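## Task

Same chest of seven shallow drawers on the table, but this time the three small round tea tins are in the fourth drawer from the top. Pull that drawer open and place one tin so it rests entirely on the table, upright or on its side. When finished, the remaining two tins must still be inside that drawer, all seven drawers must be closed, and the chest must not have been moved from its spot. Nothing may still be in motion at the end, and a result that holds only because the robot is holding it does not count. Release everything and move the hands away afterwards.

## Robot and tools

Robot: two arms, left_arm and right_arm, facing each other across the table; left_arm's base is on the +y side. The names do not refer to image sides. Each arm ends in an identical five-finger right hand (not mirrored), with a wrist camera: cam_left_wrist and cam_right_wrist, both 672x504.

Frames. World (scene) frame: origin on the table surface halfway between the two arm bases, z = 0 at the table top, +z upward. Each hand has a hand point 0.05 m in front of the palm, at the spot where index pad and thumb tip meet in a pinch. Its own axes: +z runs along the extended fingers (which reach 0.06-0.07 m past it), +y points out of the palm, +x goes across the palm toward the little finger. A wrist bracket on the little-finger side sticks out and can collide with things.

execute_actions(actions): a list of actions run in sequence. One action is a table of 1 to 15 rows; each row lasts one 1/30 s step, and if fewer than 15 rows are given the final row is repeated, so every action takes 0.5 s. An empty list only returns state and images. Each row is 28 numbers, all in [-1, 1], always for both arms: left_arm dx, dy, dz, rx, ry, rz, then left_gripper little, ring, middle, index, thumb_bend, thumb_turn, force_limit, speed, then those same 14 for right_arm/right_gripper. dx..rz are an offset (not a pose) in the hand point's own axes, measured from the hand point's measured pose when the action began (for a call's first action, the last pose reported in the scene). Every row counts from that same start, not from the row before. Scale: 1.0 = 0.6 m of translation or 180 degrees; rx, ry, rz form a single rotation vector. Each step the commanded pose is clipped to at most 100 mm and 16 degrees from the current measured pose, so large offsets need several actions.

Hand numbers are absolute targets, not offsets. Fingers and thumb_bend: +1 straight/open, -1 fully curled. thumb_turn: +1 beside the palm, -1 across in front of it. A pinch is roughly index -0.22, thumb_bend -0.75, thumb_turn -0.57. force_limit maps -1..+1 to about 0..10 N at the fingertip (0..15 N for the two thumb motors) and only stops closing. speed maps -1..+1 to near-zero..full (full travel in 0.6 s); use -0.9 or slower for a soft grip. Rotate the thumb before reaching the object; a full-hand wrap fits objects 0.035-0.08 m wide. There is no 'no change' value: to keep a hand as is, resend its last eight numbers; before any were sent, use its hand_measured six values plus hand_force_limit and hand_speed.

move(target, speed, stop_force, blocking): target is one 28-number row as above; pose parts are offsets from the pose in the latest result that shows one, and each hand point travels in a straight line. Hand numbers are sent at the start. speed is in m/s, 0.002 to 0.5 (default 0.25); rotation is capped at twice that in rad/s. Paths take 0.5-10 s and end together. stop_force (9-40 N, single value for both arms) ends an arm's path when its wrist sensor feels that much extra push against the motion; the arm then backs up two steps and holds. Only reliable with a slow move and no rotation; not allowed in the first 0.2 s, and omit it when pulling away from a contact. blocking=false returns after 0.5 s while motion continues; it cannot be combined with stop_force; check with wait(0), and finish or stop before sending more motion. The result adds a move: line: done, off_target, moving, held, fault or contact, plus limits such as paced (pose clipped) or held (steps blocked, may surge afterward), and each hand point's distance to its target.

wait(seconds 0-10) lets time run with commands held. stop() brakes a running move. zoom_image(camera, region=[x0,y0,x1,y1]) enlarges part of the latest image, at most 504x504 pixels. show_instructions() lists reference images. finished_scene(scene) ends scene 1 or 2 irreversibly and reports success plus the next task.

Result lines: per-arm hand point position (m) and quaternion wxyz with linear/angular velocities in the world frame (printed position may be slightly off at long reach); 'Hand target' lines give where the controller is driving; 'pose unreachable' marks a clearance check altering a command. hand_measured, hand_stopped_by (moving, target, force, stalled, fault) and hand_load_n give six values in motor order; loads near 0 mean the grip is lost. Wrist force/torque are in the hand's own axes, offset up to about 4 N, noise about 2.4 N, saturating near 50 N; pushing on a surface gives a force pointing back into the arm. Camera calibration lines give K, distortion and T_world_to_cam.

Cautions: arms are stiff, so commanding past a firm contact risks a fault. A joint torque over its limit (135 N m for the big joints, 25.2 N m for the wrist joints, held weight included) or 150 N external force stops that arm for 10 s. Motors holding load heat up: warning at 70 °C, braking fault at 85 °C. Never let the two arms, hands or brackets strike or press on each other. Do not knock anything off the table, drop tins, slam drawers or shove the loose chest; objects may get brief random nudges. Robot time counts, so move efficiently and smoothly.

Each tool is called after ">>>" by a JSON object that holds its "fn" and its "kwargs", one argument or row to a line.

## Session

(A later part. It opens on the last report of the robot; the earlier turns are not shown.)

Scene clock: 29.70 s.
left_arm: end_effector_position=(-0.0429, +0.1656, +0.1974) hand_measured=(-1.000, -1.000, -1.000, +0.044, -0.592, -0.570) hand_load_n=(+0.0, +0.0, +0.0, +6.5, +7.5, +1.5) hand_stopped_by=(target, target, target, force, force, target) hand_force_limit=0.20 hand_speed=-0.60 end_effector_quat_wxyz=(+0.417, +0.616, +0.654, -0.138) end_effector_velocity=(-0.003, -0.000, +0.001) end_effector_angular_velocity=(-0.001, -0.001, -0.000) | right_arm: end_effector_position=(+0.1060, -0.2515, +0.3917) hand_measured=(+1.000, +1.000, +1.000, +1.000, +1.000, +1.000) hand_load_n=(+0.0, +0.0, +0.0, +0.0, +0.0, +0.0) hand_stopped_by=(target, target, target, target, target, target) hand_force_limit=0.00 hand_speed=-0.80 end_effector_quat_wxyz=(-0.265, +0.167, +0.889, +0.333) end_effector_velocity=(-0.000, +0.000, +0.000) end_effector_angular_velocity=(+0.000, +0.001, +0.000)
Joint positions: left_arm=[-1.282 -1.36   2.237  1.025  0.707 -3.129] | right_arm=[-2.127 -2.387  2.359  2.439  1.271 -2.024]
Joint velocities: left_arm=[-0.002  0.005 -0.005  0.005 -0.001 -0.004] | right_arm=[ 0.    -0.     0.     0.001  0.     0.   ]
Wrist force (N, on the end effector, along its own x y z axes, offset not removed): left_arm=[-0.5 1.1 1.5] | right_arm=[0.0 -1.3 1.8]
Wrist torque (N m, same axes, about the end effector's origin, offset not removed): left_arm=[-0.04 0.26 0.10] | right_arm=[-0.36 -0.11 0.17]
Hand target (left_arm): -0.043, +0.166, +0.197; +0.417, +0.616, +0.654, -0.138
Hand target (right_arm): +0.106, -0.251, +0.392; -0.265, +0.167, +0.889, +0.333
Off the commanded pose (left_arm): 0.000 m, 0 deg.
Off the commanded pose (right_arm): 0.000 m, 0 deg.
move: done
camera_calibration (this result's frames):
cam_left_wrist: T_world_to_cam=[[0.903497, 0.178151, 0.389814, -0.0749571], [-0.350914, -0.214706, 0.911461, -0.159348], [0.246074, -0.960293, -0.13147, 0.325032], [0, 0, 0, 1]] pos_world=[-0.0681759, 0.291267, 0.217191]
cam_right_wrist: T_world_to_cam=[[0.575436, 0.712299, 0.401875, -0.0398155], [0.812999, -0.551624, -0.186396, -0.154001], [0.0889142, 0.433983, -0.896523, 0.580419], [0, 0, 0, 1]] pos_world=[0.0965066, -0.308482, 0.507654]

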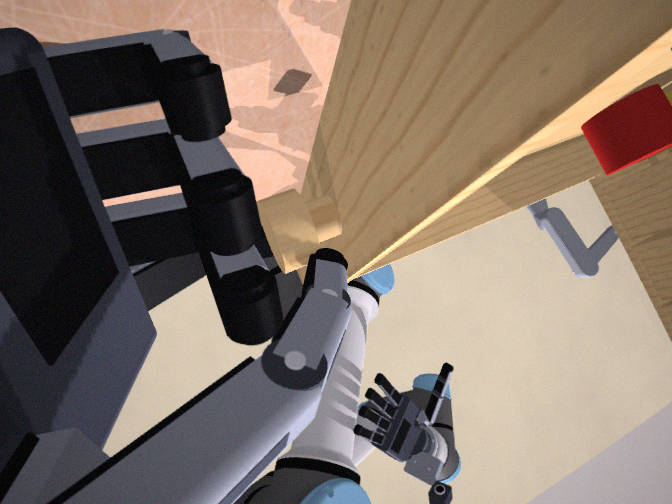

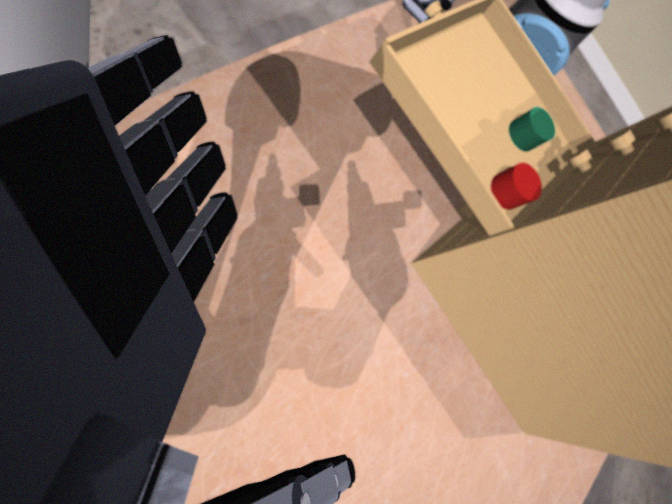

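>>> {"fn": "move", "kwargs": {
  "target": [0,0,0,0,0,0,-1,-1,-1,0.3,-0.2,-0.57,0.2,0.3, 0,0,0,0,0,0,1,1,1,1,1,1,0,-0.8]
}}

>>> {"fn": "move", "kwargs": {
  "target": [-0.008,-0.069,-0.028,0,0,0,-1,-1,-1,0.3,-0.2,-0.57,0.2,0.3, 0,0,0,0,0,0,1,1,1,1,1,1,0,-0.8],
  "speed": 0.1
}}

>>> {"fn": "move", "kwargs": {
  "target": [-0.119,0.056,-0.102,0.171,0.014,-0.544,-1,-1,0.4,0.4,0.4,-1,0.2,0.3, 0,0,0,0,0,0,1,1,1,1,1,1,0,-0.8]
}}

Scene clock: 30.97 s.
left_arm: end_effector_position=(-0.0429, +0.1656, +0.1973) hand_measured=(-1.000, -1.000, -1.000, +0.300, -0.200, -0.570) hand_load_n=(+0.0, +0.0, +0.0, +0.0, +0.0, +0.0) hand_stopped_by=(target, target, target, target, target, target) hand_force_limit=0.20 hand_speed=0.30 end_effector_quat_wxyz=(+0.417, +0.616, +0.654, -0.137) end_effector_velocity=(+0.000, +0.000, -0.000) end_effector_angular_velocity=(+0.001, +0.002, +0.000) | right_arm: end_effector_position=(+0.1060, -0.2515, +0.3917) hand_measured=(+1.000, +1.000, +1.000, +1.000, +1.000, +1.000) hand_load_n=(+0.0, +0.0, +0.0, +0.0, +0.0, +0.0) hand_stopped_by=(target, target, target, target, target, target) hand_force_limit=0.00 hand_speed=-0.80 end_effector_quat_wxyz=(-0.265, +0.167, +0.889, +0.333) end_effector_velocity=(-0.000, -0.000, -0.000) end_effector_angular_velocity=(-0.000, +0.000, +0.001)
Joint positions: left_arm=[-1.282 -1.36   2.237  1.025  0.707 -3.129] | right_arm=[-2.127 -2.387  2.359  2.439  1.271 -2.024]
Joint velocities: left_arm=[ 0.    -0.002 -0.    -0.001  0.001  0.001] | right_arm=[ 0.    -0.     0.     0.     0.001 -0.   ]
Wrist force (N, on the end effector, along its own x y z axes, offset not removed): left_arm=[0.9 0.2 -0.4] | right_arm=[-0.3 -1.8 2.8]
Wrist torque (N m, same axes, about the end effector's origin, offset not removed): left_arm=[-0.13 0.07 0.15] | right_arm=[-0.42 0.00 0.17]
Hand target (left_arm): -0.043, +0.166, +0.197; +0.417, +0.616, +0.654, -0.138
Hand target (right_arm): +0.106, -0.251, +0.392; -0.265, +0.167, +0.889, +0.333
Off the commanded pose (left_arm): 0.000 m, 0 deg.
Off the commanded pose (right_arm): 0.000 m, 0 deg.
move: done
camera_calibration (this result's frames):
cam_left_wrist: T_world_to_cam=[[0.903488, 0.178124, 0.389847, -0.0749291], [-0.35093, -0.21479, 0.911435, -0.159318], [0.246083, -0.96028, -0.131551, 0.325065], [0, 0, 0, 1]] pos_world=[-0.0682048, 0.29128, 0.217181]
cam_right_wrist: T_world_to_cam=[[0.575436, 0.712299, 0.401875, -0.0398156], [0.812999, -0.551624, -0.186396, -0.154001], [0.0889142, 0.433983, -0.896523, 0.580419], [0, 0, 0, 1]] pos_world=[0.0965067, -0.308482, 0.507654]

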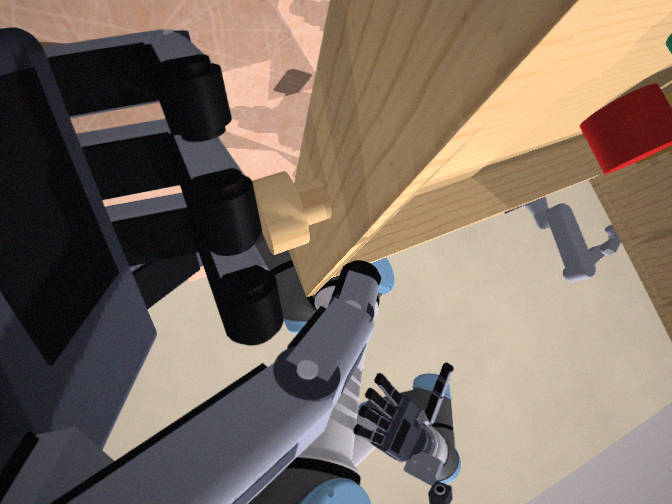

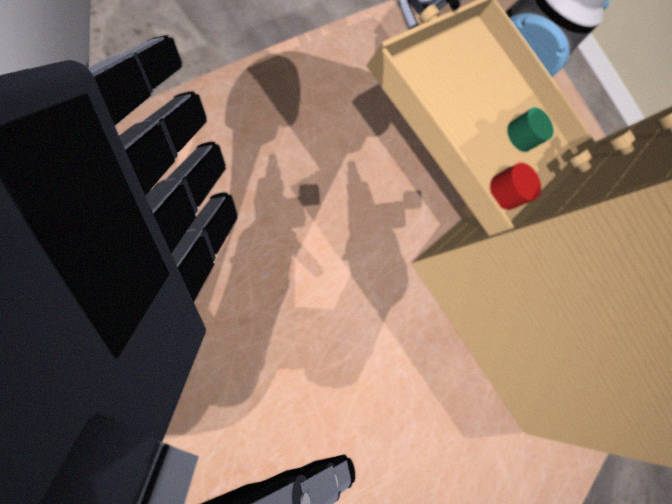

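Scene clock: 31.93 s.
left_arm: end_effector_position=(-0.0875, +0.1655, +0.1971) hand_measured=(-1.000, -1.000, -1.000, +0.300, -0.200, -0.570) hand_load_n=(+0.0, +0.0, +0.0, +0.0, +0.0, +0.0) hand_stopped_by=(target, target, target, target, target, target) hand_force_limit=0.20 hand_speed=0.30 end_effector_quat_wxyz=(+0.417, +0.616, +0.654, -0.137) end_effector_velocity=(-0.003, -0.000, -0.000) end_effector_angular_velocity=(-0.000, -0.000, +0.000) | right_arm: end_effector_position=(+0.1060, -0.2515, +0.3917) hand_measured=(+1.000, +1.000, +1.000, +1.000, +1.000, +1.000) hand_load_n=(+0.0, +0.0, +0.0, +0.0, +0.0, +0.0) hand_stopped_by=(target, target, target, target, target, target) hand_force_limit=0.00 hand_speed=-0.80 end_effector_quat_wxyz=(-0.265, +0.167, +0.889, +0.333) end_effector_velocity=(+0.000, -0.000, -0.000) end_effector_angular_velocity=(+0.001, +0.001, -0.000)
Joint positions: left_arm=[-1.316 -1.281  2.14   1.08   0.719 -3.179] | right_arm=[-2.127 -2.387  2.359  2.439  1.271 -2.024]
Joint velocities: left_arm=[-0.001  0.006 -0.007  0.003  0.    -0.003] | right_arm=[0.    0.    0.001 0.    0.    0.   ]
Wrist force (N, on the end effector, along its own x y z axes, offset not removed): left_arm=[-1.1 0.2 -0.4] | right_arm=[-0.3 -2.2 2.8]
Wrist torque (N m, same axes, about the end effector's origin, offset not removed): left_arm=[-0.12 0.29 0.03] | right_arm=[-0.55 -0.02 0.14]
Hand target (left_arm): -0.088, +0.166, +0.197; +0.417, +0.616, +0.654, -0.137
Hand target (right_arm): +0.106, -0.251, +0.392; -0.265, +0.167, +0.889, +0.333
Off the commanded pose (left_arm): 0.000 m, 0 deg.
Off the commanded pose (right_arm): 0.000 m, 0 deg.
move: done
camera_calibration (this result's frames):
cam_left_wrist: T_world_to_cam=[[0.903543, 0.177984, 0.389785, -0.0344925], [-0.350871, -0.214847, 0.911444, -0.174806], [0.245966, -0.960293, -0.131674, 0.335996], [0, 0, 0, 1]] pos_world=[-0.112813, 0.291237, 0.217013]
cam_right_wrist: T_world_to_cam=[[0.575436, 0.712299, 0.401875, -0.0398155], [0.812999, -0.551624, -0.186396, -0.154001], [0.0889142, 0.433983, -0.896523, 0.580419], [0, 0, 0, 1]] pos_world=[0.0965066, -0.308482, 0.507654]

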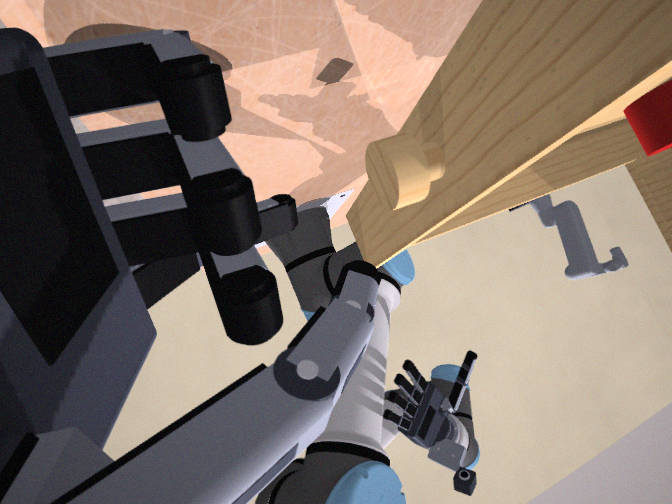

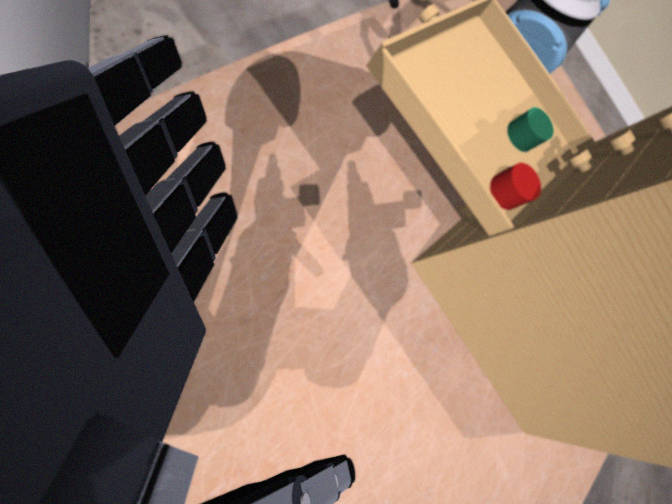

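Scene clock: 36.07 s.
left_arm: end_effector_position=(-0.0876, +0.1652, +0.2971) hand_measured=(-1.000, -1.000, +0.400, +0.400, +0.400, -1.000) hand_load_n=(+0.0, +0.0, +0.0, +0.0, +0.0, +0.0) hand_stopped_by=(target, target, target, target, target, target) hand_force_limit=0.20 hand_speed=0.30 end_effector_quat_wxyz=(-0.001, +0.001, -0.844, +0.537) end_effector_velocity=(+0.001, +0.000, +0.001) end_effector_angular_velocity=(-0.009, +0.011, +0.010) | right_arm: end_effector_position=(+0.1060, -0.2515, +0.3917) hand_measured=(+1.000, +1.000, +1.000, +1.000, +1.000, +1.000) hand_load_n=(+0.0, +0.0, +0.0, +0.0, +0.0, +0.0) hand_stopped_by=(target, target, target, target, target, target) hand_force_limit=0.00 hand_speed=-0.80 end_effector_quat_wxyz=(-0.265, +0.167, +0.889, +0.333) end_effector_velocity=(-0.000, -0.000, +0.000) end_effector_angular_velocity=(-0.001, -0.000, +0.000)
Joint positions: left_arm=[-1.294 -1.864  2.047  0.969  0.482 -4.245] | right_arm=[-2.127 -2.387  2.359  2.439  1.271 -2.024]
Joint velocities: left_arm=[-0.007 -0.002  0.004  0.01  -0.013 -0.028] | right_arm=[-0.    -0.    -0.001  0.     0.001  0.   ]
Wrist force (N, on the end effector, along its own x y z axes, offset not removed): left_arm=[0.8 -0.6 0.5] | right_arm=[0.4 -3.9 2.1]
Wrist torque (N m, same axes, about the end effector's origin, offset not removed): left_arm=[-0.28 -0.05 0.18] | right_arm=[-0.67 -0.08 0.06]
Hand target (left_arm): -0.088, +0.165, +0.297; +0.001, -0.002, +0.843, -0.537
Hand target (right_arm): +0.106, -0.251, +0.392; -0.265, +0.167, +0.889, +0.333
Off the commanded pose (left_arm): 0.000 m, 0 deg.
Off the commanded pose (right_arm): 0.000 m, 0 deg.
move: done
camera_calibration (this result's frames):
cam_left_wrist: T_world_to_cam=[[0.0584192, 0.443867, -0.894186, 0.190174], [0.835337, 0.468725, 0.287245, -0.0895989], [0.546626, -0.763727, -0.343396, 0.405581], [0, 0, 0, 1]] pos_world=[-0.157966, 0.267339, 0.335063]
cam_right_wrist: T_world_to_cam=[[0.575436, 0.712299, 0.401875, -0.0398154], [0.812999, -0.551624, -0.186396, -0.154001], [0.0889143, 0.433983, -0.896523, 0.580419], [0, 0, 0, 1]] pos_world=[0.0965066, -0.308482, 0.507654]

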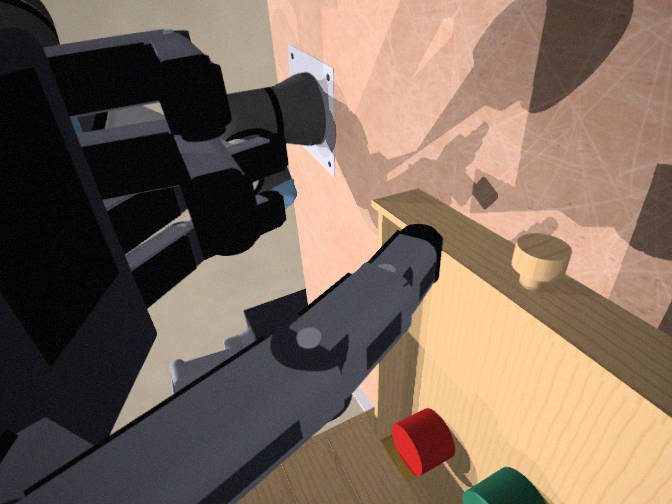

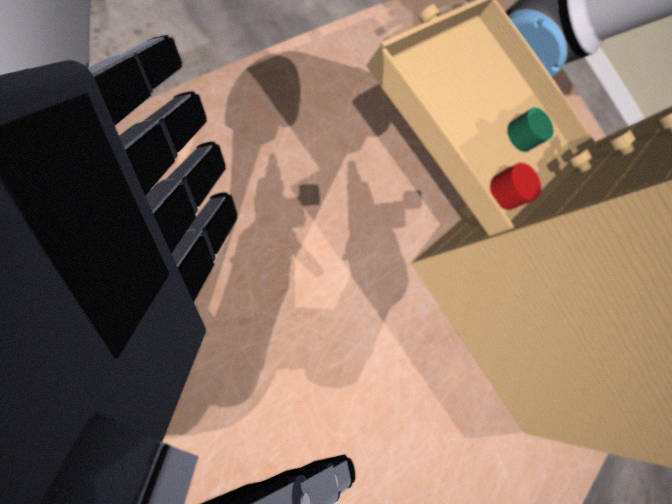

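>>> {"fn": "move", "kwargs": {
  "target": [-0.421,0.077,-0.019,0,0,0,-1,-1,0.4,0.4,0.4,-1,0.2,0.3, 0,0,0,0,0,0,1,1,1,1,1,1,0,-0.8],
  "speed": 0.15
}}

Scene clock: 39.10 s.
left_arm: end_effector_position=(+0.1652, +0.1958, +0.2617) hand_measured=(-1.000, -1.000, +0.400, +0.400, +0.400, -1.000) hand_load_n=(+0.0, +0.0, +0.0, +0.0, +0.0, +0.0) hand_stopped_by=(target, target, target, target, target, target) hand_force_limit=0.20 hand_speed=0.30 end_effector_quat_wxyz=(-0.004, +0.001, -0.843, +0.538) end_effector_velocity=(+0.000, +0.000, +0.000) end_effector_angular_velocity=(+0.004, +0.009, -0.013) | right_arm: end_effector_position=(+0.1060, -0.2515, +0.3917) hand_measured=(+1.000, +1.000, +1.000, +1.000, +1.000, +1.000) hand_load_n=(+0.0, +0.0, +0.0, +0.0, +0.0, +0.0) hand_stopped_by=(target, target, target, target, target, target) hand_force_limit=0.00 hand_speed=-0.80 end_effector_quat_wxyz=(-0.265, +0.167, +0.889, +0.333) end_effector_velocity=(-0.000, -0.000, +0.000) end_effector_angular_velocity=(+0.000, +0.001, +0.001)
Joint positions: left_arm=[-0.106 -2.156  2.169  0.427  1.41  -3.212] | right_arm=[-2.127 -2.387  2.359  2.439  1.271 -2.024]
Joint velocities: left_arm=[ 0.039  0.013 -0.009 -0.004  0.051  0.014] | right_arm=[ 0.    -0.     0.     0.001  0.001  0.   ]
Wrist force (N, on the end effector, along its own x y z axes, offset not removed): left_arm=[0.2 -1.0 0.7] | right_arm=[-1.0 -3.3 1.7]
Wrist torque (N m, same axes, about the end effector's origin, offset not removed): left_arm=[-0.34 0.03 0.19] | right_arm=[-0.56 0.12 0.05]
Hand target (left_arm): +0.165, +0.196, +0.262; +0.003, -0.001, +0.843, -0.538
Hand target (right_arm): +0.106, -0.251, +0.392; -0.265, +0.167, +0.889, +0.333
Off the commanded pose (left_arm): 0.001 m, 0 deg.
Off the commanded pose (right_arm): 0.000 m, 0 deg.
move: done
camera_calibration (this result's frames):
cam_left_wrist: T_world_to_cam=[[0.0606711, 0.441968, -0.894977, 0.130363], [0.833241, 0.471246, 0.289202, -0.305583], [0.549572, -0.763277, -0.339675, 0.277066], [0, 0, 0, 1]] pos_world=[0.0944471, 0.297866, 0.299159]
cam_right_wrist: T_world_to_cam=[[0.575436, 0.712299, 0.401875, -0.0398155], [0.812999, -0.551624, -0.186396, -0.154001], [0.0889144, 0.433983, -0.896523, 0.580419], [0, 0, 0, 1]] pos_world=[0.0965066, -0.308482, 0.507654]

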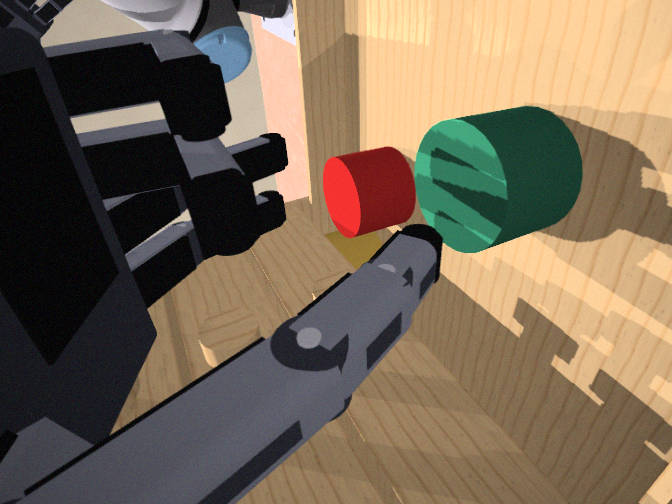

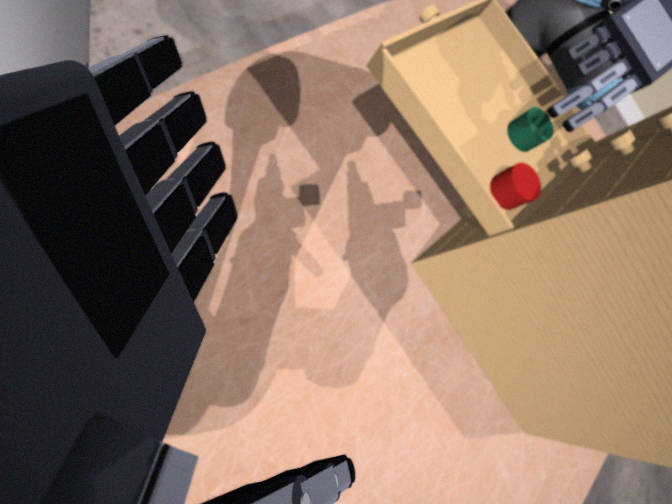

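>>> {"fn": "move", "kwargs": {
  "target": [-0.002,0.07,0.029,0,0,0,-1,-1,0.4,0.4,0.4,-1,0.2,0.3, 0,0,0,0,0,0,1,1,1,1,1,1,0,-0.8],
  "speed": 0.02,
  "stop_force": 9
}}

Scene clock: 41.90 s.
left_arm: end_effector_position=(+0.1667, +0.1978, +0.2165) hand_measured=(-1.000, -1.000, +0.400, +0.400, +0.400, -1.000) hand_load_n=(+0.0, +0.0, +0.0, +0.0, +0.0, +0.0) hand_stopped_by=(target, target, target, target, target, target) hand_force_limit=0.20 hand_speed=0.30 end_effector_quat_wxyz=(-0.004, +0.001, -0.843, +0.538) end_effector_velocity=(-0.000, +0.000, -0.002) end_effector_angular_velocity=(-0.001, +0.001, -0.001) | right_arm: end_effector_position=(+0.1060, -0.2515, +0.3917) hand_measured=(+1.000, +1.000, +1.000, +1.000, +1.000, +1.000) hand_load_n=(+0.0, +0.0, +0.0, +0.0, +0.0, +0.0) hand_stopped_by=(target, target, target, target, target, target) hand_force_limit=0.00 hand_speed=-0.80 end_effector_quat_wxyz=(-0.265, +0.167, +0.889, +0.333) end_effector_velocity=(+0.000, -0.000, -0.000) end_effector_angular_velocity=(-0.001, -0.001, -0.001)
Joint positions: left_arm=[-0.096 -2.149  2.282  0.307  1.419 -3.207] | right_arm=[-2.127 -2.387  2.359  2.439  1.271 -2.024]
Joint velocities: left_arm=[ 0.001 -0.     0.006 -0.007  0.002  0.   ] | right_arm=[ 0.     0.    -0.    -0.001 -0.001  0.   ]
Wrist force (N, on the end effector, along its own x y z axes, offset not removed): left_arm=[0.4 0.7 0.0] | right_arm=[1.8 -2.2 1.5]
Wrist torque (N m, same axes, about the end effector's origin, offset not removed): left_arm=[-0.12 -0.03 0.18] | right_arm=[-0.45 -0.28 0.17]
Hand target (left_arm): +0.167, +0.198, +0.216; +0.004, -0.001, +0.843, -0.538
Hand target (right_arm): +0.106, -0.251, +0.392; -0.265, +0.167, +0.889, +0.333
Off the commanded pose (left_arm): 0.000 m, 0 deg.
Off the commanded pose (right_arm): 0.000 m, 0 deg.
move: done
camera_calibration (this result's frames):
cam_left_wrist: T_world_to_cam=[[0.0606923, 0.442, -0.89496, 0.0890049], [0.833232, 0.471238, 0.28924, -0.294666], [0.549583, -0.763263, -0.339688, 0.262455], [0, 0, 0, 1]] pos_world=[0.0958823, 0.29984, 0.254038]
cam_right_wrist: T_world_to_cam=[[0.575436, 0.712299, 0.401875, -0.0398155], [0.812999, -0.551624, -0.186396, -0.154001], [0.0889144, 0.433983, -0.896523, 0.580419], [0, 0, 0, 1]] pos_world=[0.0965066, -0.308482, 0.507654]

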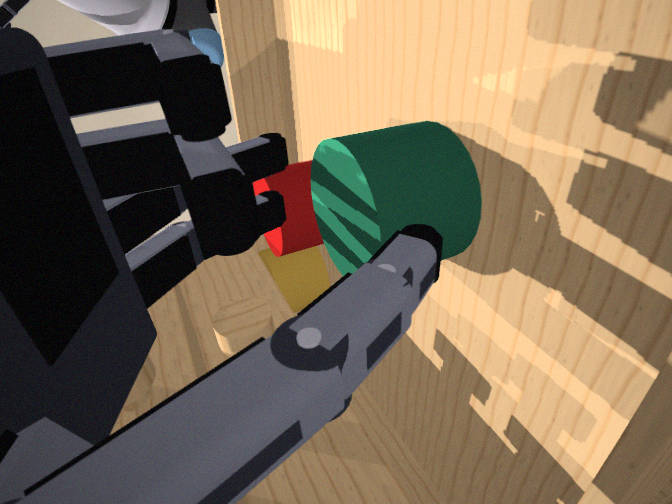

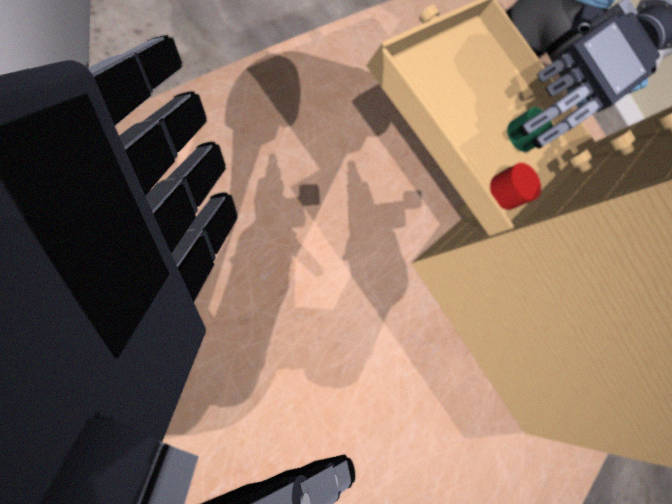

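>>> {"fn": "move", "kwargs": {
  "target": [0,0.034,0.007,0,0,0,-1,-1,0.4,0.4,0.4,-1,0.2,0.3, 0,0,0,0,0,0,1,1,1,1,1,1,0,-0.8],
  "speed": 0.01,
  "stop_force": 9
}}

Scene clock: 44.33 s.
left_arm: end_effector_position=(+0.1668, +0.2025, +0.1966) hand_measured=(-1.000, -1.000, +0.400, +0.400, +0.400, -1.000) hand_load_n=(+0.0, +0.0, +0.0, +0.0, +0.0, +0.0) hand_stopped_by=(target, target, target, target, target, target) hand_force_limit=0.20 hand_speed=0.30 end_effector_quat_wxyz=(-0.004, +0.001, -0.843, +0.538) end_effector_velocity=(-0.000, +0.001, -0.003) end_effector_angular_velocity=(+0.001, -0.000, -0.000) | right_arm: end_effector_position=(+0.1060, -0.2515, +0.3917) hand_measured=(+1.000, +1.000, +1.000, +1.000, +1.000, +1.000) hand_load_n=(+0.0, +0.0, +0.0, +0.0, +0.0, +0.0) hand_stopped_by=(target, target, target, target, target, target) hand_force_limit=0.00 hand_speed=-0.80 end_effector_quat_wxyz=(-0.265, +0.167, +0.889, +0.333) end_effector_velocity=(+0.000, +0.000, +0.000) end_effector_angular_velocity=(+0.001, +0.001, -0.000)
Joint positions: left_arm=[-0.102 -2.156  2.336  0.261  1.413 -3.21 ] | right_arm=[-2.127 -2.387  2.359  2.439  1.271 -2.024]
Joint velocities: left_arm=[-0.001 -0.001  0.007 -0.006 -0.001 -0.   ] | right_arm=[-0.  0.  0.  0. -0. -0.]
Wrist force (N, on the end effector, along its own x y z axes, offset not removed): left_arm=[1.6 -0.9 0.0] | right_arm=[0.6 -2.6 2.8]
Wrist torque (N m, same axes, about the end effector's origin, offset not removed): left_arm=[-0.31 -0.22 0.20] | right_arm=[-0.63 -0.16 0.18]
Hand target (left_arm): +0.167, +0.203, +0.196; +0.004, -0.001, +0.843, -0.538
Hand target (right_arm): +0.106, -0.251, +0.392; -0.265, +0.167, +0.889, +0.333
Off the commanded pose (left_arm): 0.000 m, 0 deg.
Off the commanded pose (right_arm): 0.000 m, 0 deg.
move: done
camera_calibration (this result's frames):
cam_left_wrist: T_world_to_cam=[[0.0606753, 0.442023, -0.894949, 0.0690507], [0.833241, 0.471226, 0.289234, -0.291203], [0.549571, -0.763258, -0.339719, 0.259255], [0, 0, 0, 1]] pos_world=[0.0959731, 0.304579, 0.234097]
cam_right_wrist: T_world_to_cam=[[0.575436, 0.712299, 0.401875, -0.0398155], [0.812999, -0.551624, -0.186396, -0.154001], [0.0889146, 0.433983, -0.896523, 0.580419], [0, 0, 0, 1]] pos_world=[0.0965066, -0.308482, 0.507654]

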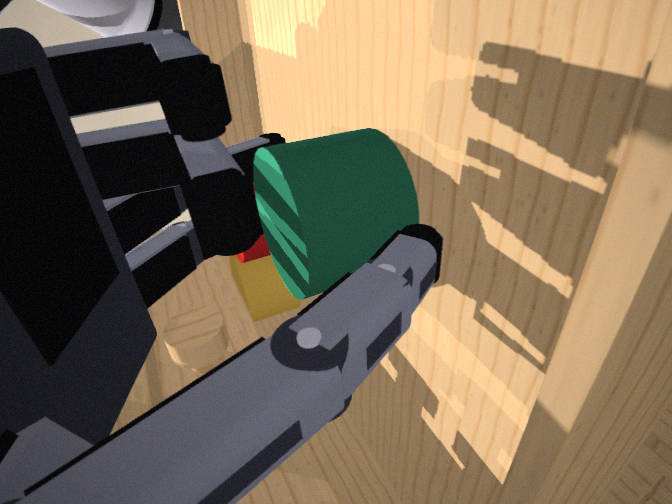

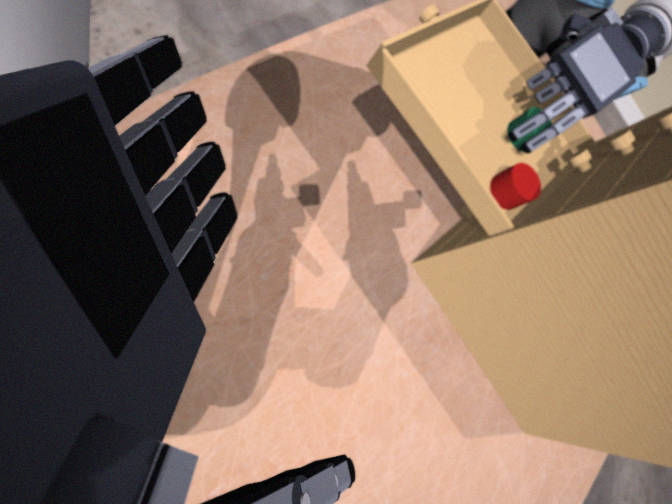

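>>> {"fn": "move", "kwargs": {
  "target": [-0.005,0.006,0.003,0,0,0,-1,-1,0.4,0.4,0.4,-1,0.2,0.3, 0,0,0,0,0,0,1,1,1,1,1,1,0,-0.8],
  "speed": 0.008,
  "stop_force": 9
}}

>>> {"fn": "move", "kwargs": {
  "target": [0,0,0,0,0,0,-1,-1,-0.6,-0.6,-0.6,-1,0.0,-0.7, 0,0,0,0,0,0,1,1,1,1,1,1,0,-0.8]
}}

>>> {"fn": "move", "kwargs": {
  "target": [0,-0.091,-0.042,0,0,0,-1,-1,-0.6,-0.6,-0.6,-1,0.0,-0.7, 0,0,0,0,0,0,1,1,1,1,1,1,0,-0.8],
  "speed": 0.05
}}

Scene clock: 45.33 s.
left_arm: end_effector_position=(+0.1696, +0.2024, +0.1928) hand_measured=(-1.000, -1.000, +0.400, +0.400, +0.400, -1.000) hand_load_n=(+0.0, +0.0, +0.0, +0.0, +0.0, +0.0) hand_stopped_by=(target, target, target, target, target, target) hand_force_limit=0.20 hand_speed=0.30 end_effector_quat_wxyz=(-0.004, +0.001, -0.843, +0.538) end_effector_velocity=(+0.001, -0.000, -0.001) end_effector_angular_velocity=(-0.001, +0.001, -0.002) | right_arm: end_effector_position=(+0.1060, -0.2515, +0.3917) hand_measured=(+1.000, +1.000, +1.000, +1.000, +1.000, +1.000) hand_load_n=(+0.0, +0.0, +0.0, +0.0, +0.0, +0.0) hand_stopped_by=(target, target, target, target, target, target) hand_force_limit=0.00 hand_speed=-0.80 end_effector_quat_wxyz=(-0.265, +0.167, +0.889, +0.333) end_effector_velocity=(+0.000, +0.000, +0.000) end_effector_angular_velocity=(+0.001, -0.000, -0.001)
Joint positions: left_arm=[-0.077 -2.144  2.341  0.242  1.436 -3.199] | right_arm=[-2.127 -2.387  2.359  2.439  1.271 -2.024]
Joint velocities: left_arm=[ 0.014  0.006  0.001 -0.009  0.015  0.006] | right_arm=[ 0.     0.     0.     0.    -0.001  0.   ]
Wrist force (N, on the end effector, along its own x y z axes, offset not removed): left_arm=[-0.9 -0.1 1.2] | right_arm=[0.0 -2.1 2.7]
Wrist torque (N m, same axes, about the end effector's origin, offset not removed): left_arm=[-0.26 0.18 0.09] | right_arm=[-0.52 -0.12 0.18]
Hand target (left_arm): +0.170, +0.202, +0.193; +0.004, -0.001, +0.843, -0.538
Hand target (right_arm): +0.106, -0.251, +0.392; -0.265, +0.167, +0.889, +0.333
Off the commanded pose (left_arm): 0.000 m, 0 deg.
Off the commanded pose (right_arm): 0.000 m, 0 deg.
move: done
camera_calibration (this result's frames):
cam_left_wrist: T_world_to_cam=[[0.0607541, 0.442021, -0.894945, 0.0655008], [0.833145, 0.471323, 0.28935, -0.292471], [0.549707, -0.763198, -0.339633, 0.256287], [0, 0, 0, 1]] pos_world=[0.0988086, 0.304494, 0.230289]
cam_right_wrist: T_world_to_cam=[[0.575436, 0.712299, 0.401875, -0.0398156], [0.812999, -0.551624, -0.186396, -0.154001], [0.0889142, 0.433984, -0.896522, 0.580419], [0, 0, 0, 1]] pos_world=[0.0965067, -0.308482, 0.507654]

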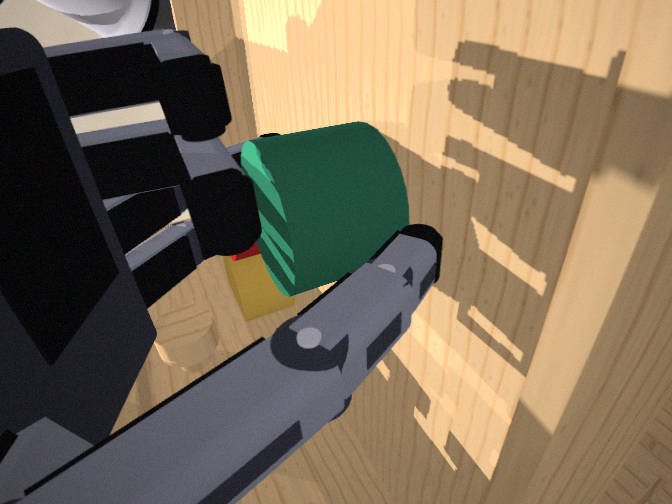

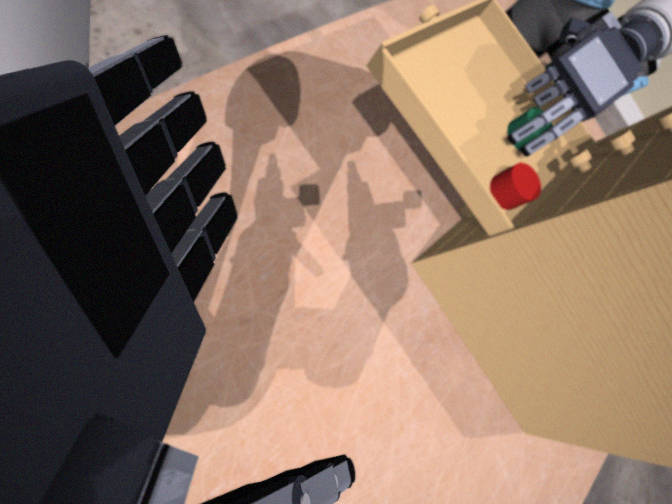

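Scene clock: 46.13 s.
left_arm: end_effector_position=(+0.1696, +0.2024, +0.1928) hand_measured=(-1.000, -1.000, +0.170, +0.136, +0.248, -1.000) hand_load_n=(+0.0, +0.0, +3.5, +5.0, +8.5, +0.0) hand_stopped_by=(target, target, force, force, force, target) hand_force_limit=0.00 hand_speed=-0.70 end_effector_quat_wxyz=(-0.004, +0.001, -0.843, +0.538) end_effector_velocity=(-0.000, +0.000, +0.000) end_effector_angular_velocity=(-0.000, -0.000, -0.000) | right_arm: end_effector_position=(+0.1060, -0.2515, +0.3917) hand_measured=(+1.000, +1.000, +1.000, +1.000, +1.000, +1.000) hand_load_n=(+0.0, +0.0, +0.0, +0.0, +0.0, +0.0) hand_stopped_by=(target, target, target, target, target, target) hand_force_limit=0.00 hand_speed=-0.80 end_effector_quat_wxyz=(-0.265, +0.167, +0.889, +0.333) end_effector_velocity=(-0.000, +0.000, +0.000) end_effector_angular_velocity=(+0.001, +0.000, +0.000)
Joint positions: left_arm=[-0.077 -2.144  2.341  0.242  1.436 -3.199] | right_arm=[-2.127 -2.387  2.359  2.439  1.271 -2.024]
Joint velocities: left_arm=[-0.    -0.001  0.     0.     0.     0.   ] | right_arm=[ 0.    -0.    -0.     0.001 -0.    -0.001]
Wrist force (N, on the end effector, along its own x y z axes, offset not removed): left_arm=[0.1 -4.3 0.1] | right_arm=[0.0 -1.3 2.0]
Wrist torque (N m, same axes, about the end effector's origin, offset not removed): left_arm=[-0.45 0.04 0.06] | right_arm=[-0.33 -0.02 0.08]
Hand target (left_arm): +0.170, +0.202, +0.193; +0.004, -0.001, +0.843, -0.538
Hand target (right_arm): +0.106, -0.251, +0.392; -0.265, +0.167, +0.889, +0.333
Off the commanded pose (left_arm): 0.000 m, 0 deg.
Off the commanded pose (right_arm): 0.000 m, 0 deg.
move: done
camera_calibration (this result's frames):
cam_left_wrist: T_world_to_cam=[[0.0607577, 0.442045, -0.894933, 0.0654702], [0.833141, 0.471319, 0.289367, -0.292474], [0.549713, -0.763187, -0.33965, 0.256286], [0, 0, 0, 1]] pos_world=[0.0988113, 0.304502, 0.230271]
cam_right_wrist: T_world_to_cam=[[0.575436, 0.712299, 0.401875, -0.0398155], [0.812999, -0.551624, -0.186396, -0.154001], [0.0889142, 0.433983, -0.896523, 0.580419], [0, 0, 0, 1]] pos_world=[0.0965067, -0.308482, 0.507654]

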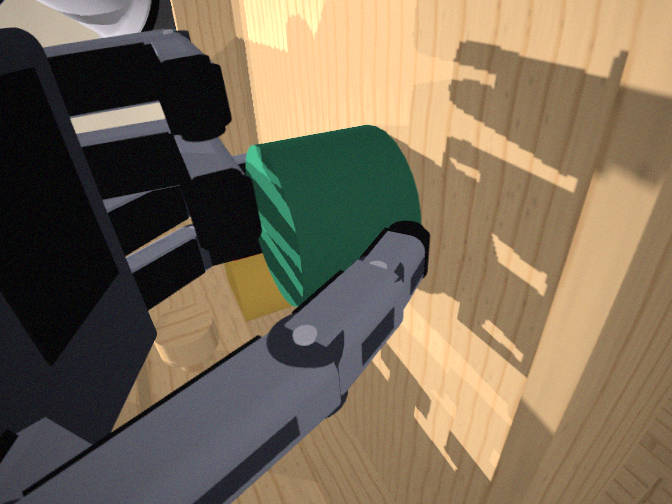

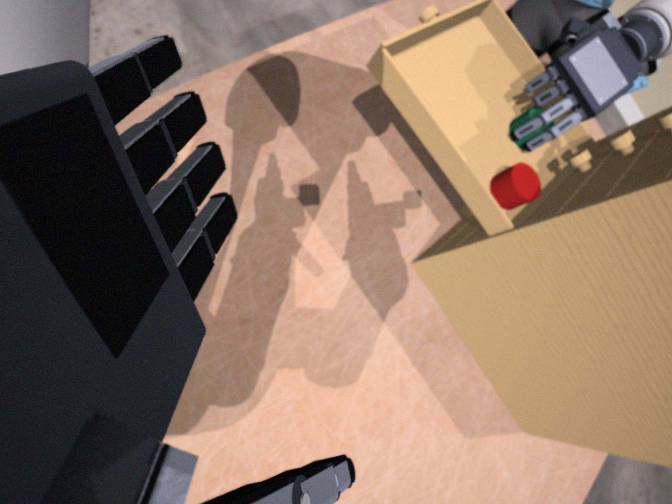

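Scene clock: 47.77 s.
left_arm: end_effector_position=(+0.1693, +0.2022, +0.2526) hand_measured=(-1.000, -1.000, +0.170, +0.136, +0.248, -1.000) hand_load_n=(+0.0, +0.0, +3.0, +4.5, +9.0, +0.0) hand_stopped_by=(target, target, force, force, force, target) hand_force_limit=0.00 hand_speed=-0.70 end_effector_quat_wxyz=(-0.004, +0.001, -0.843, +0.538) end_effector_velocity=(-0.000, +0.000, +0.002) end_effector_angular_velocity=(+0.001, -0.000, +0.000) | right_arm: end_effector_position=(+0.1060, -0.2515, +0.3917) hand_measured=(+1.000, +1.000, +1.000, +1.000, +1.000, +1.000) hand_load_n=(+0.0, +0.0, +0.0, +0.0, +0.0, +0.0) hand_stopped_by=(target, target, target, target, target, target) hand_force_limit=0.00 hand_speed=-0.80 end_effector_quat_wxyz=(-0.265, +0.167, +0.889, +0.333) end_effector_velocity=(+0.000, -0.000, -0.000) end_effector_angular_velocity=(-0.001, -0.001, +0.000)
Joint positions: left_arm=[-0.08  -2.165  2.196  0.409  1.434 -3.2  ] | right_arm=[-2.127 -2.387  2.359  2.439  1.271 -2.024]
Joint velocities: left_arm=[-0.001 -0.001 -0.006  0.008 -0.001 -0.   ] | right_arm=[ 0.     0.    -0.001 -0.001  0.    -0.   ]
Wrist force (N, on the end effector, along its own x y z axes, offset not removed): left_arm=[-0.1 0.8 -0.3] | right_arm=[0.2 -1.7 2.9]
Wrist torque (N m, same axes, about the end effector's origin, offset not removed): left_arm=[0.00 0.09 0.22] | right_arm=[-0.47 -0.09 0.20]
Hand target (left_arm): +0.169, +0.202, +0.253; +0.004, -0.001, +0.843, -0.538
Hand target (right_arm): +0.106, -0.251, +0.392; -0.265, +0.167, +0.889, +0.333
Off the commanded pose (left_arm): 0.000 m, 0 deg.
Off the commanded pose (right_arm): 0.000 m, 0 deg.
move: done
camera_calibration (this result's frames):
cam_left_wrist: T_world_to_cam=[[0.0607536, 0.44199, -0.89496, 0.119157], [0.833156, 0.471319, 0.289326, -0.309393], [0.549691, -0.763219, -0.339612, 0.276614], [0, 0, 0, 1]] pos_world=[0.098481, 0.304274, 0.290098]
cam_right_wrist: T_world_to_cam=[[0.575436, 0.712299, 0.401875, -0.0398156], [0.812999, -0.551624, -0.186396, -0.154001], [0.0889142, 0.433984, -0.896522, 0.580419], [0, 0, 0, 1]] pos_world=[0.0965066, -0.308482, 0.507654]

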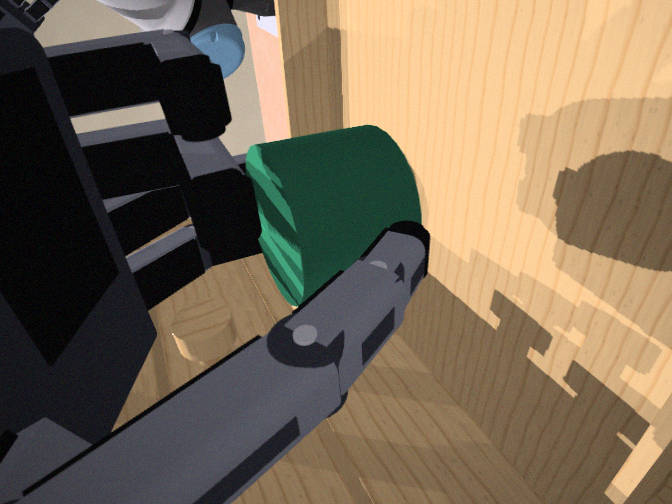

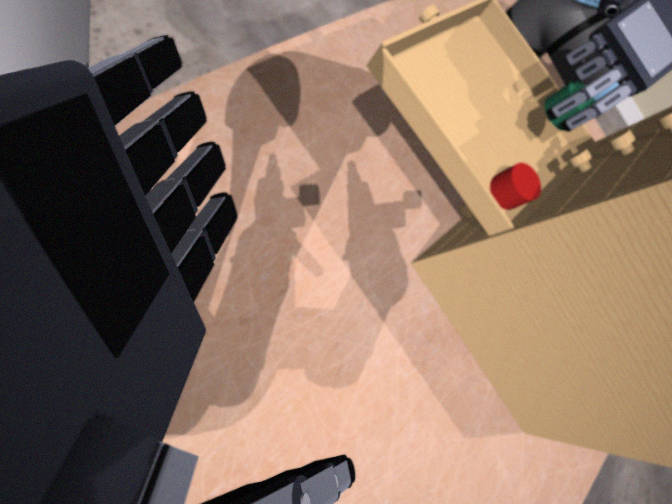

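>>> {"fn": "move", "kwargs": {
  "target": [0.449,-0.117,0.225,0,0,0,-1,-1,-0.6,-0.6,-0.6,-1,0.0,-0.7, 0,0,0,0,0,0,1,1,1,1,1,1,0,-0.8],
  "speed": 0.15
}}

Scene clock: 50.97 s.
left_arm: end_effector_position=(-0.0994, +0.0491, +0.2575) hand_measured=(-1.000, -1.000, +0.170, +0.136, +0.248, -1.000) hand_load_n=(+0.0, +0.0, +3.0, +4.5, +9.0, +0.0) hand_stopped_by=(target, target, force, force, force, target) hand_force_limit=0.00 hand_speed=-0.70 end_effector_quat_wxyz=(-0.003, +0.002, -0.843, +0.538) end_effector_velocity=(-0.002, -0.002, -0.000) end_effector_angular_velocity=(+0.001, -0.000, +0.000) | right_arm: end_effector_position=(+0.1060, -0.2515, +0.3917) hand_measured=(+1.000, +1.000, +1.000, +1.000, +1.000, +1.000) hand_load_n=(+0.0, +0.0, +0.0, +0.0, +0.0, +0.0) hand_stopped_by=(target, target, target, target, target, target) hand_force_limit=0.00 hand_speed=-0.80 end_effector_quat_wxyz=(-0.265, +0.167, +0.889, +0.333) end_effector_velocity=(-0.000, -0.000, +0.000) end_effector_angular_velocity=(-0.000, +0.001, +0.001)
Joint positions: left_arm=[-0.859 -1.638  1.87   0.428  0.757 -3.652] | right_arm=[-2.127 -2.387  2.359  2.439  1.271 -2.024]
Joint velocities: left_arm=[ 0.001  0.008 -0.007  0.001  0.001 -0.   ] | right_arm=[-0.     0.    -0.     0.001  0.001 -0.   ]
Wrist force (N, on the end effector, along its own x y z axes, offset not removed): left_arm=[0.2 0.1 1.6] | right_arm=[0.4 -1.6 1.6]
Wrist torque (N m, same axes, about the end effector's origin, offset not removed): left_arm=[-0.27 -0.06 0.13] | right_arm=[-0.29 -0.17 0.09]
Hand target (left_arm): -0.100, +0.049, +0.257; +0.003, -0.002, +0.843, -0.538
Hand target (right_arm): +0.106, -0.251, +0.392; -0.265, +0.167, +0.889, +0.333
Off the commanded pose (left_arm): 0.001 m, 0 deg.
Off the commanded pose (right_arm): 0.000 m, 0 deg.
move: done
camera_calibration (this result's frames):
cam_left_wrist: T_world_to_cam=[[0.0591319, 0.442523, -0.894805, 0.207231], [0.833791, 0.470991, 0.288027, -0.0144241], [0.548904, -0.763112, -0.341121, 0.30941], [0, 0, 0, 1]] pos_world=[-0.170064, 0.151204, 0.295133]
cam_right_wrist: T_world_to_cam=[[0.575436, 0.712299, 0.401875, -0.0398156], [0.812999, -0.551624, -0.186396, -0.154001], [0.0889144, 0.433983, -0.896522, 0.580419], [0, 0, 0, 1]] pos_world=[0.0965066, -0.308482, 0.507654]

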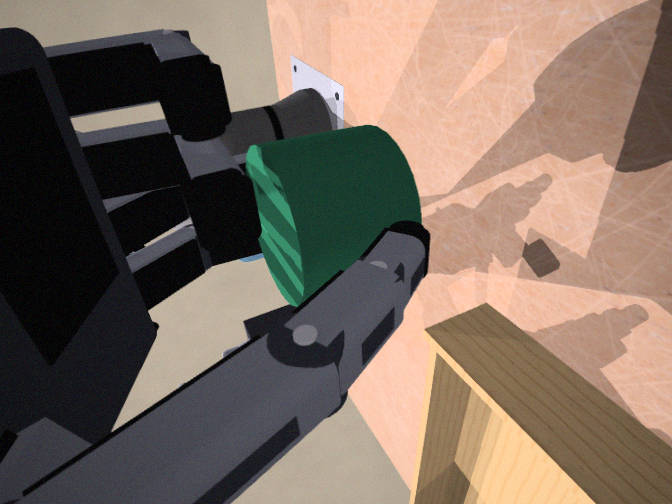

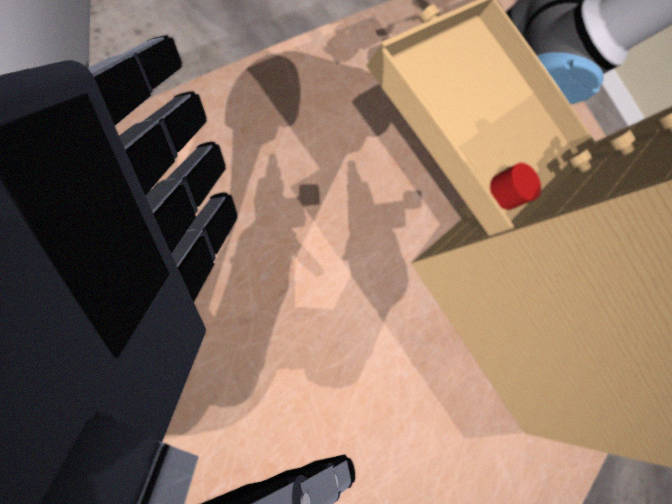

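>>> {"fn": "move", "kwargs": {
  "target": [0.025,0.199,0.138,0,0,0,-1,-1,-0.6,-0.6,-0.6,-1,0.0,-0.7, 0,0,0,0,0,0,1,1,1,1,1,1,0,-0.8],
  "speed": 0.04,
  "stop_force": 10
}}

Scene clock: 55.17 s.
left_arm: end_effector_position=(-0.1135, +0.0246, +0.1145) hand_measured=(-1.000, -1.000, +0.170, +0.136, +0.248, -1.000) hand_load_n=(+0.0, +0.0, +3.0, +4.5, +9.0, +0.0) hand_stopped_by=(target, target, force, force, force, target) hand_force_limit=0.00 hand_speed=-0.70 end_effector_quat_wxyz=(-0.003, +0.002, -0.843, +0.538) end_effector_velocity=(-0.000, -0.000, -0.003) end_effector_angular_velocity=(+0.001, -0.000, -0.001) | right_arm: end_effector_position=(+0.1060, -0.2515, +0.3917) hand_measured=(+1.000, +1.000, +1.000, +1.000, +1.000, +1.000) hand_load_n=(+0.0, +0.0, +0.0, +0.0, +0.0, +0.0) hand_stopped_by=(target, target, target, target, target, target) hand_force_limit=0.00 hand_speed=-0.80 end_effector_quat_wxyz=(-0.265, +0.167, +0.889, +0.333) end_effector_velocity=(-0.000, -0.000, +0.000) end_effector_angular_velocity=(+0.000, +0.001, +0.000)
Joint positions: left_arm=[-0.825 -1.421  2.042  0.018  0.785 -3.623] | right_arm=[-2.127 -2.387  2.359  2.439  1.271 -2.024]
Joint velocities: left_arm=[ 0.001  0.006  0.002 -0.008  0.002  0.001] | right_arm=[-0.     0.     0.     0.001  0.001 -0.   ]
Wrist force (N, on the end effector, along its own x y z axes, offset not removed): left_arm=[0.5 1.0 -0.2] | right_arm=[-0.2 -3.5 2.7]
Wrist torque (N m, same axes, about the end effector's origin, offset not removed): left_arm=[-0.07 0.04 0.20] | right_arm=[-0.74 -0.03 0.03]
Hand target (left_arm): -0.114, +0.025, +0.114; +0.003, -0.002, +0.843, -0.538
Hand target (right_arm): +0.106, -0.251, +0.392; -0.265, +0.167, +0.889, +0.333
Off the commanded pose (left_arm): 0.000 m, 0 deg.
Off the commanded pose (right_arm): 0.000 m, 0 deg.
move: done
camera_calibration (this result's frames):
cam_left_wrist: T_world_to_cam=[[0.0591779, 0.442513, -0.894807, 0.0910468], [0.833757, 0.471022, 0.288077, 0.0500975], [0.548952, -0.763099, -0.341074, 0.249684], [0, 0, 0, 1]] pos_world=[-0.184221, 0.126647, 0.152198]
cam_right_wrist: T_world_to_cam=[[0.575436, 0.712299, 0.401875, -0.0398155], [0.812999, -0.551624, -0.186396, -0.154001], [0.0889143, 0.433983, -0.896523, 0.580419], [0, 0, 0, 1]] pos_world=[0.0965066, -0.308482, 0.507654]

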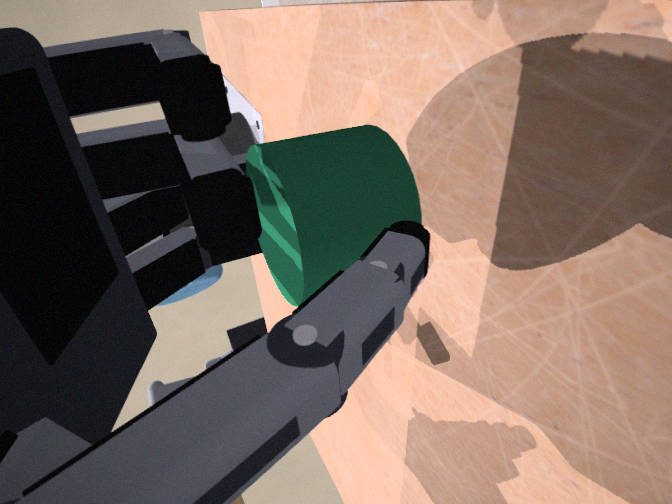

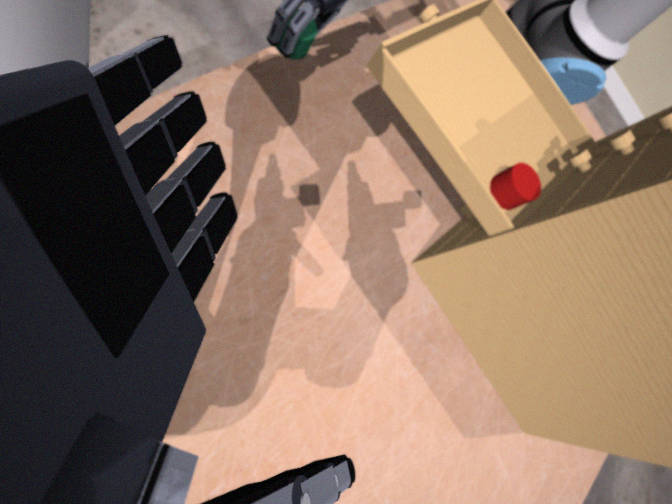

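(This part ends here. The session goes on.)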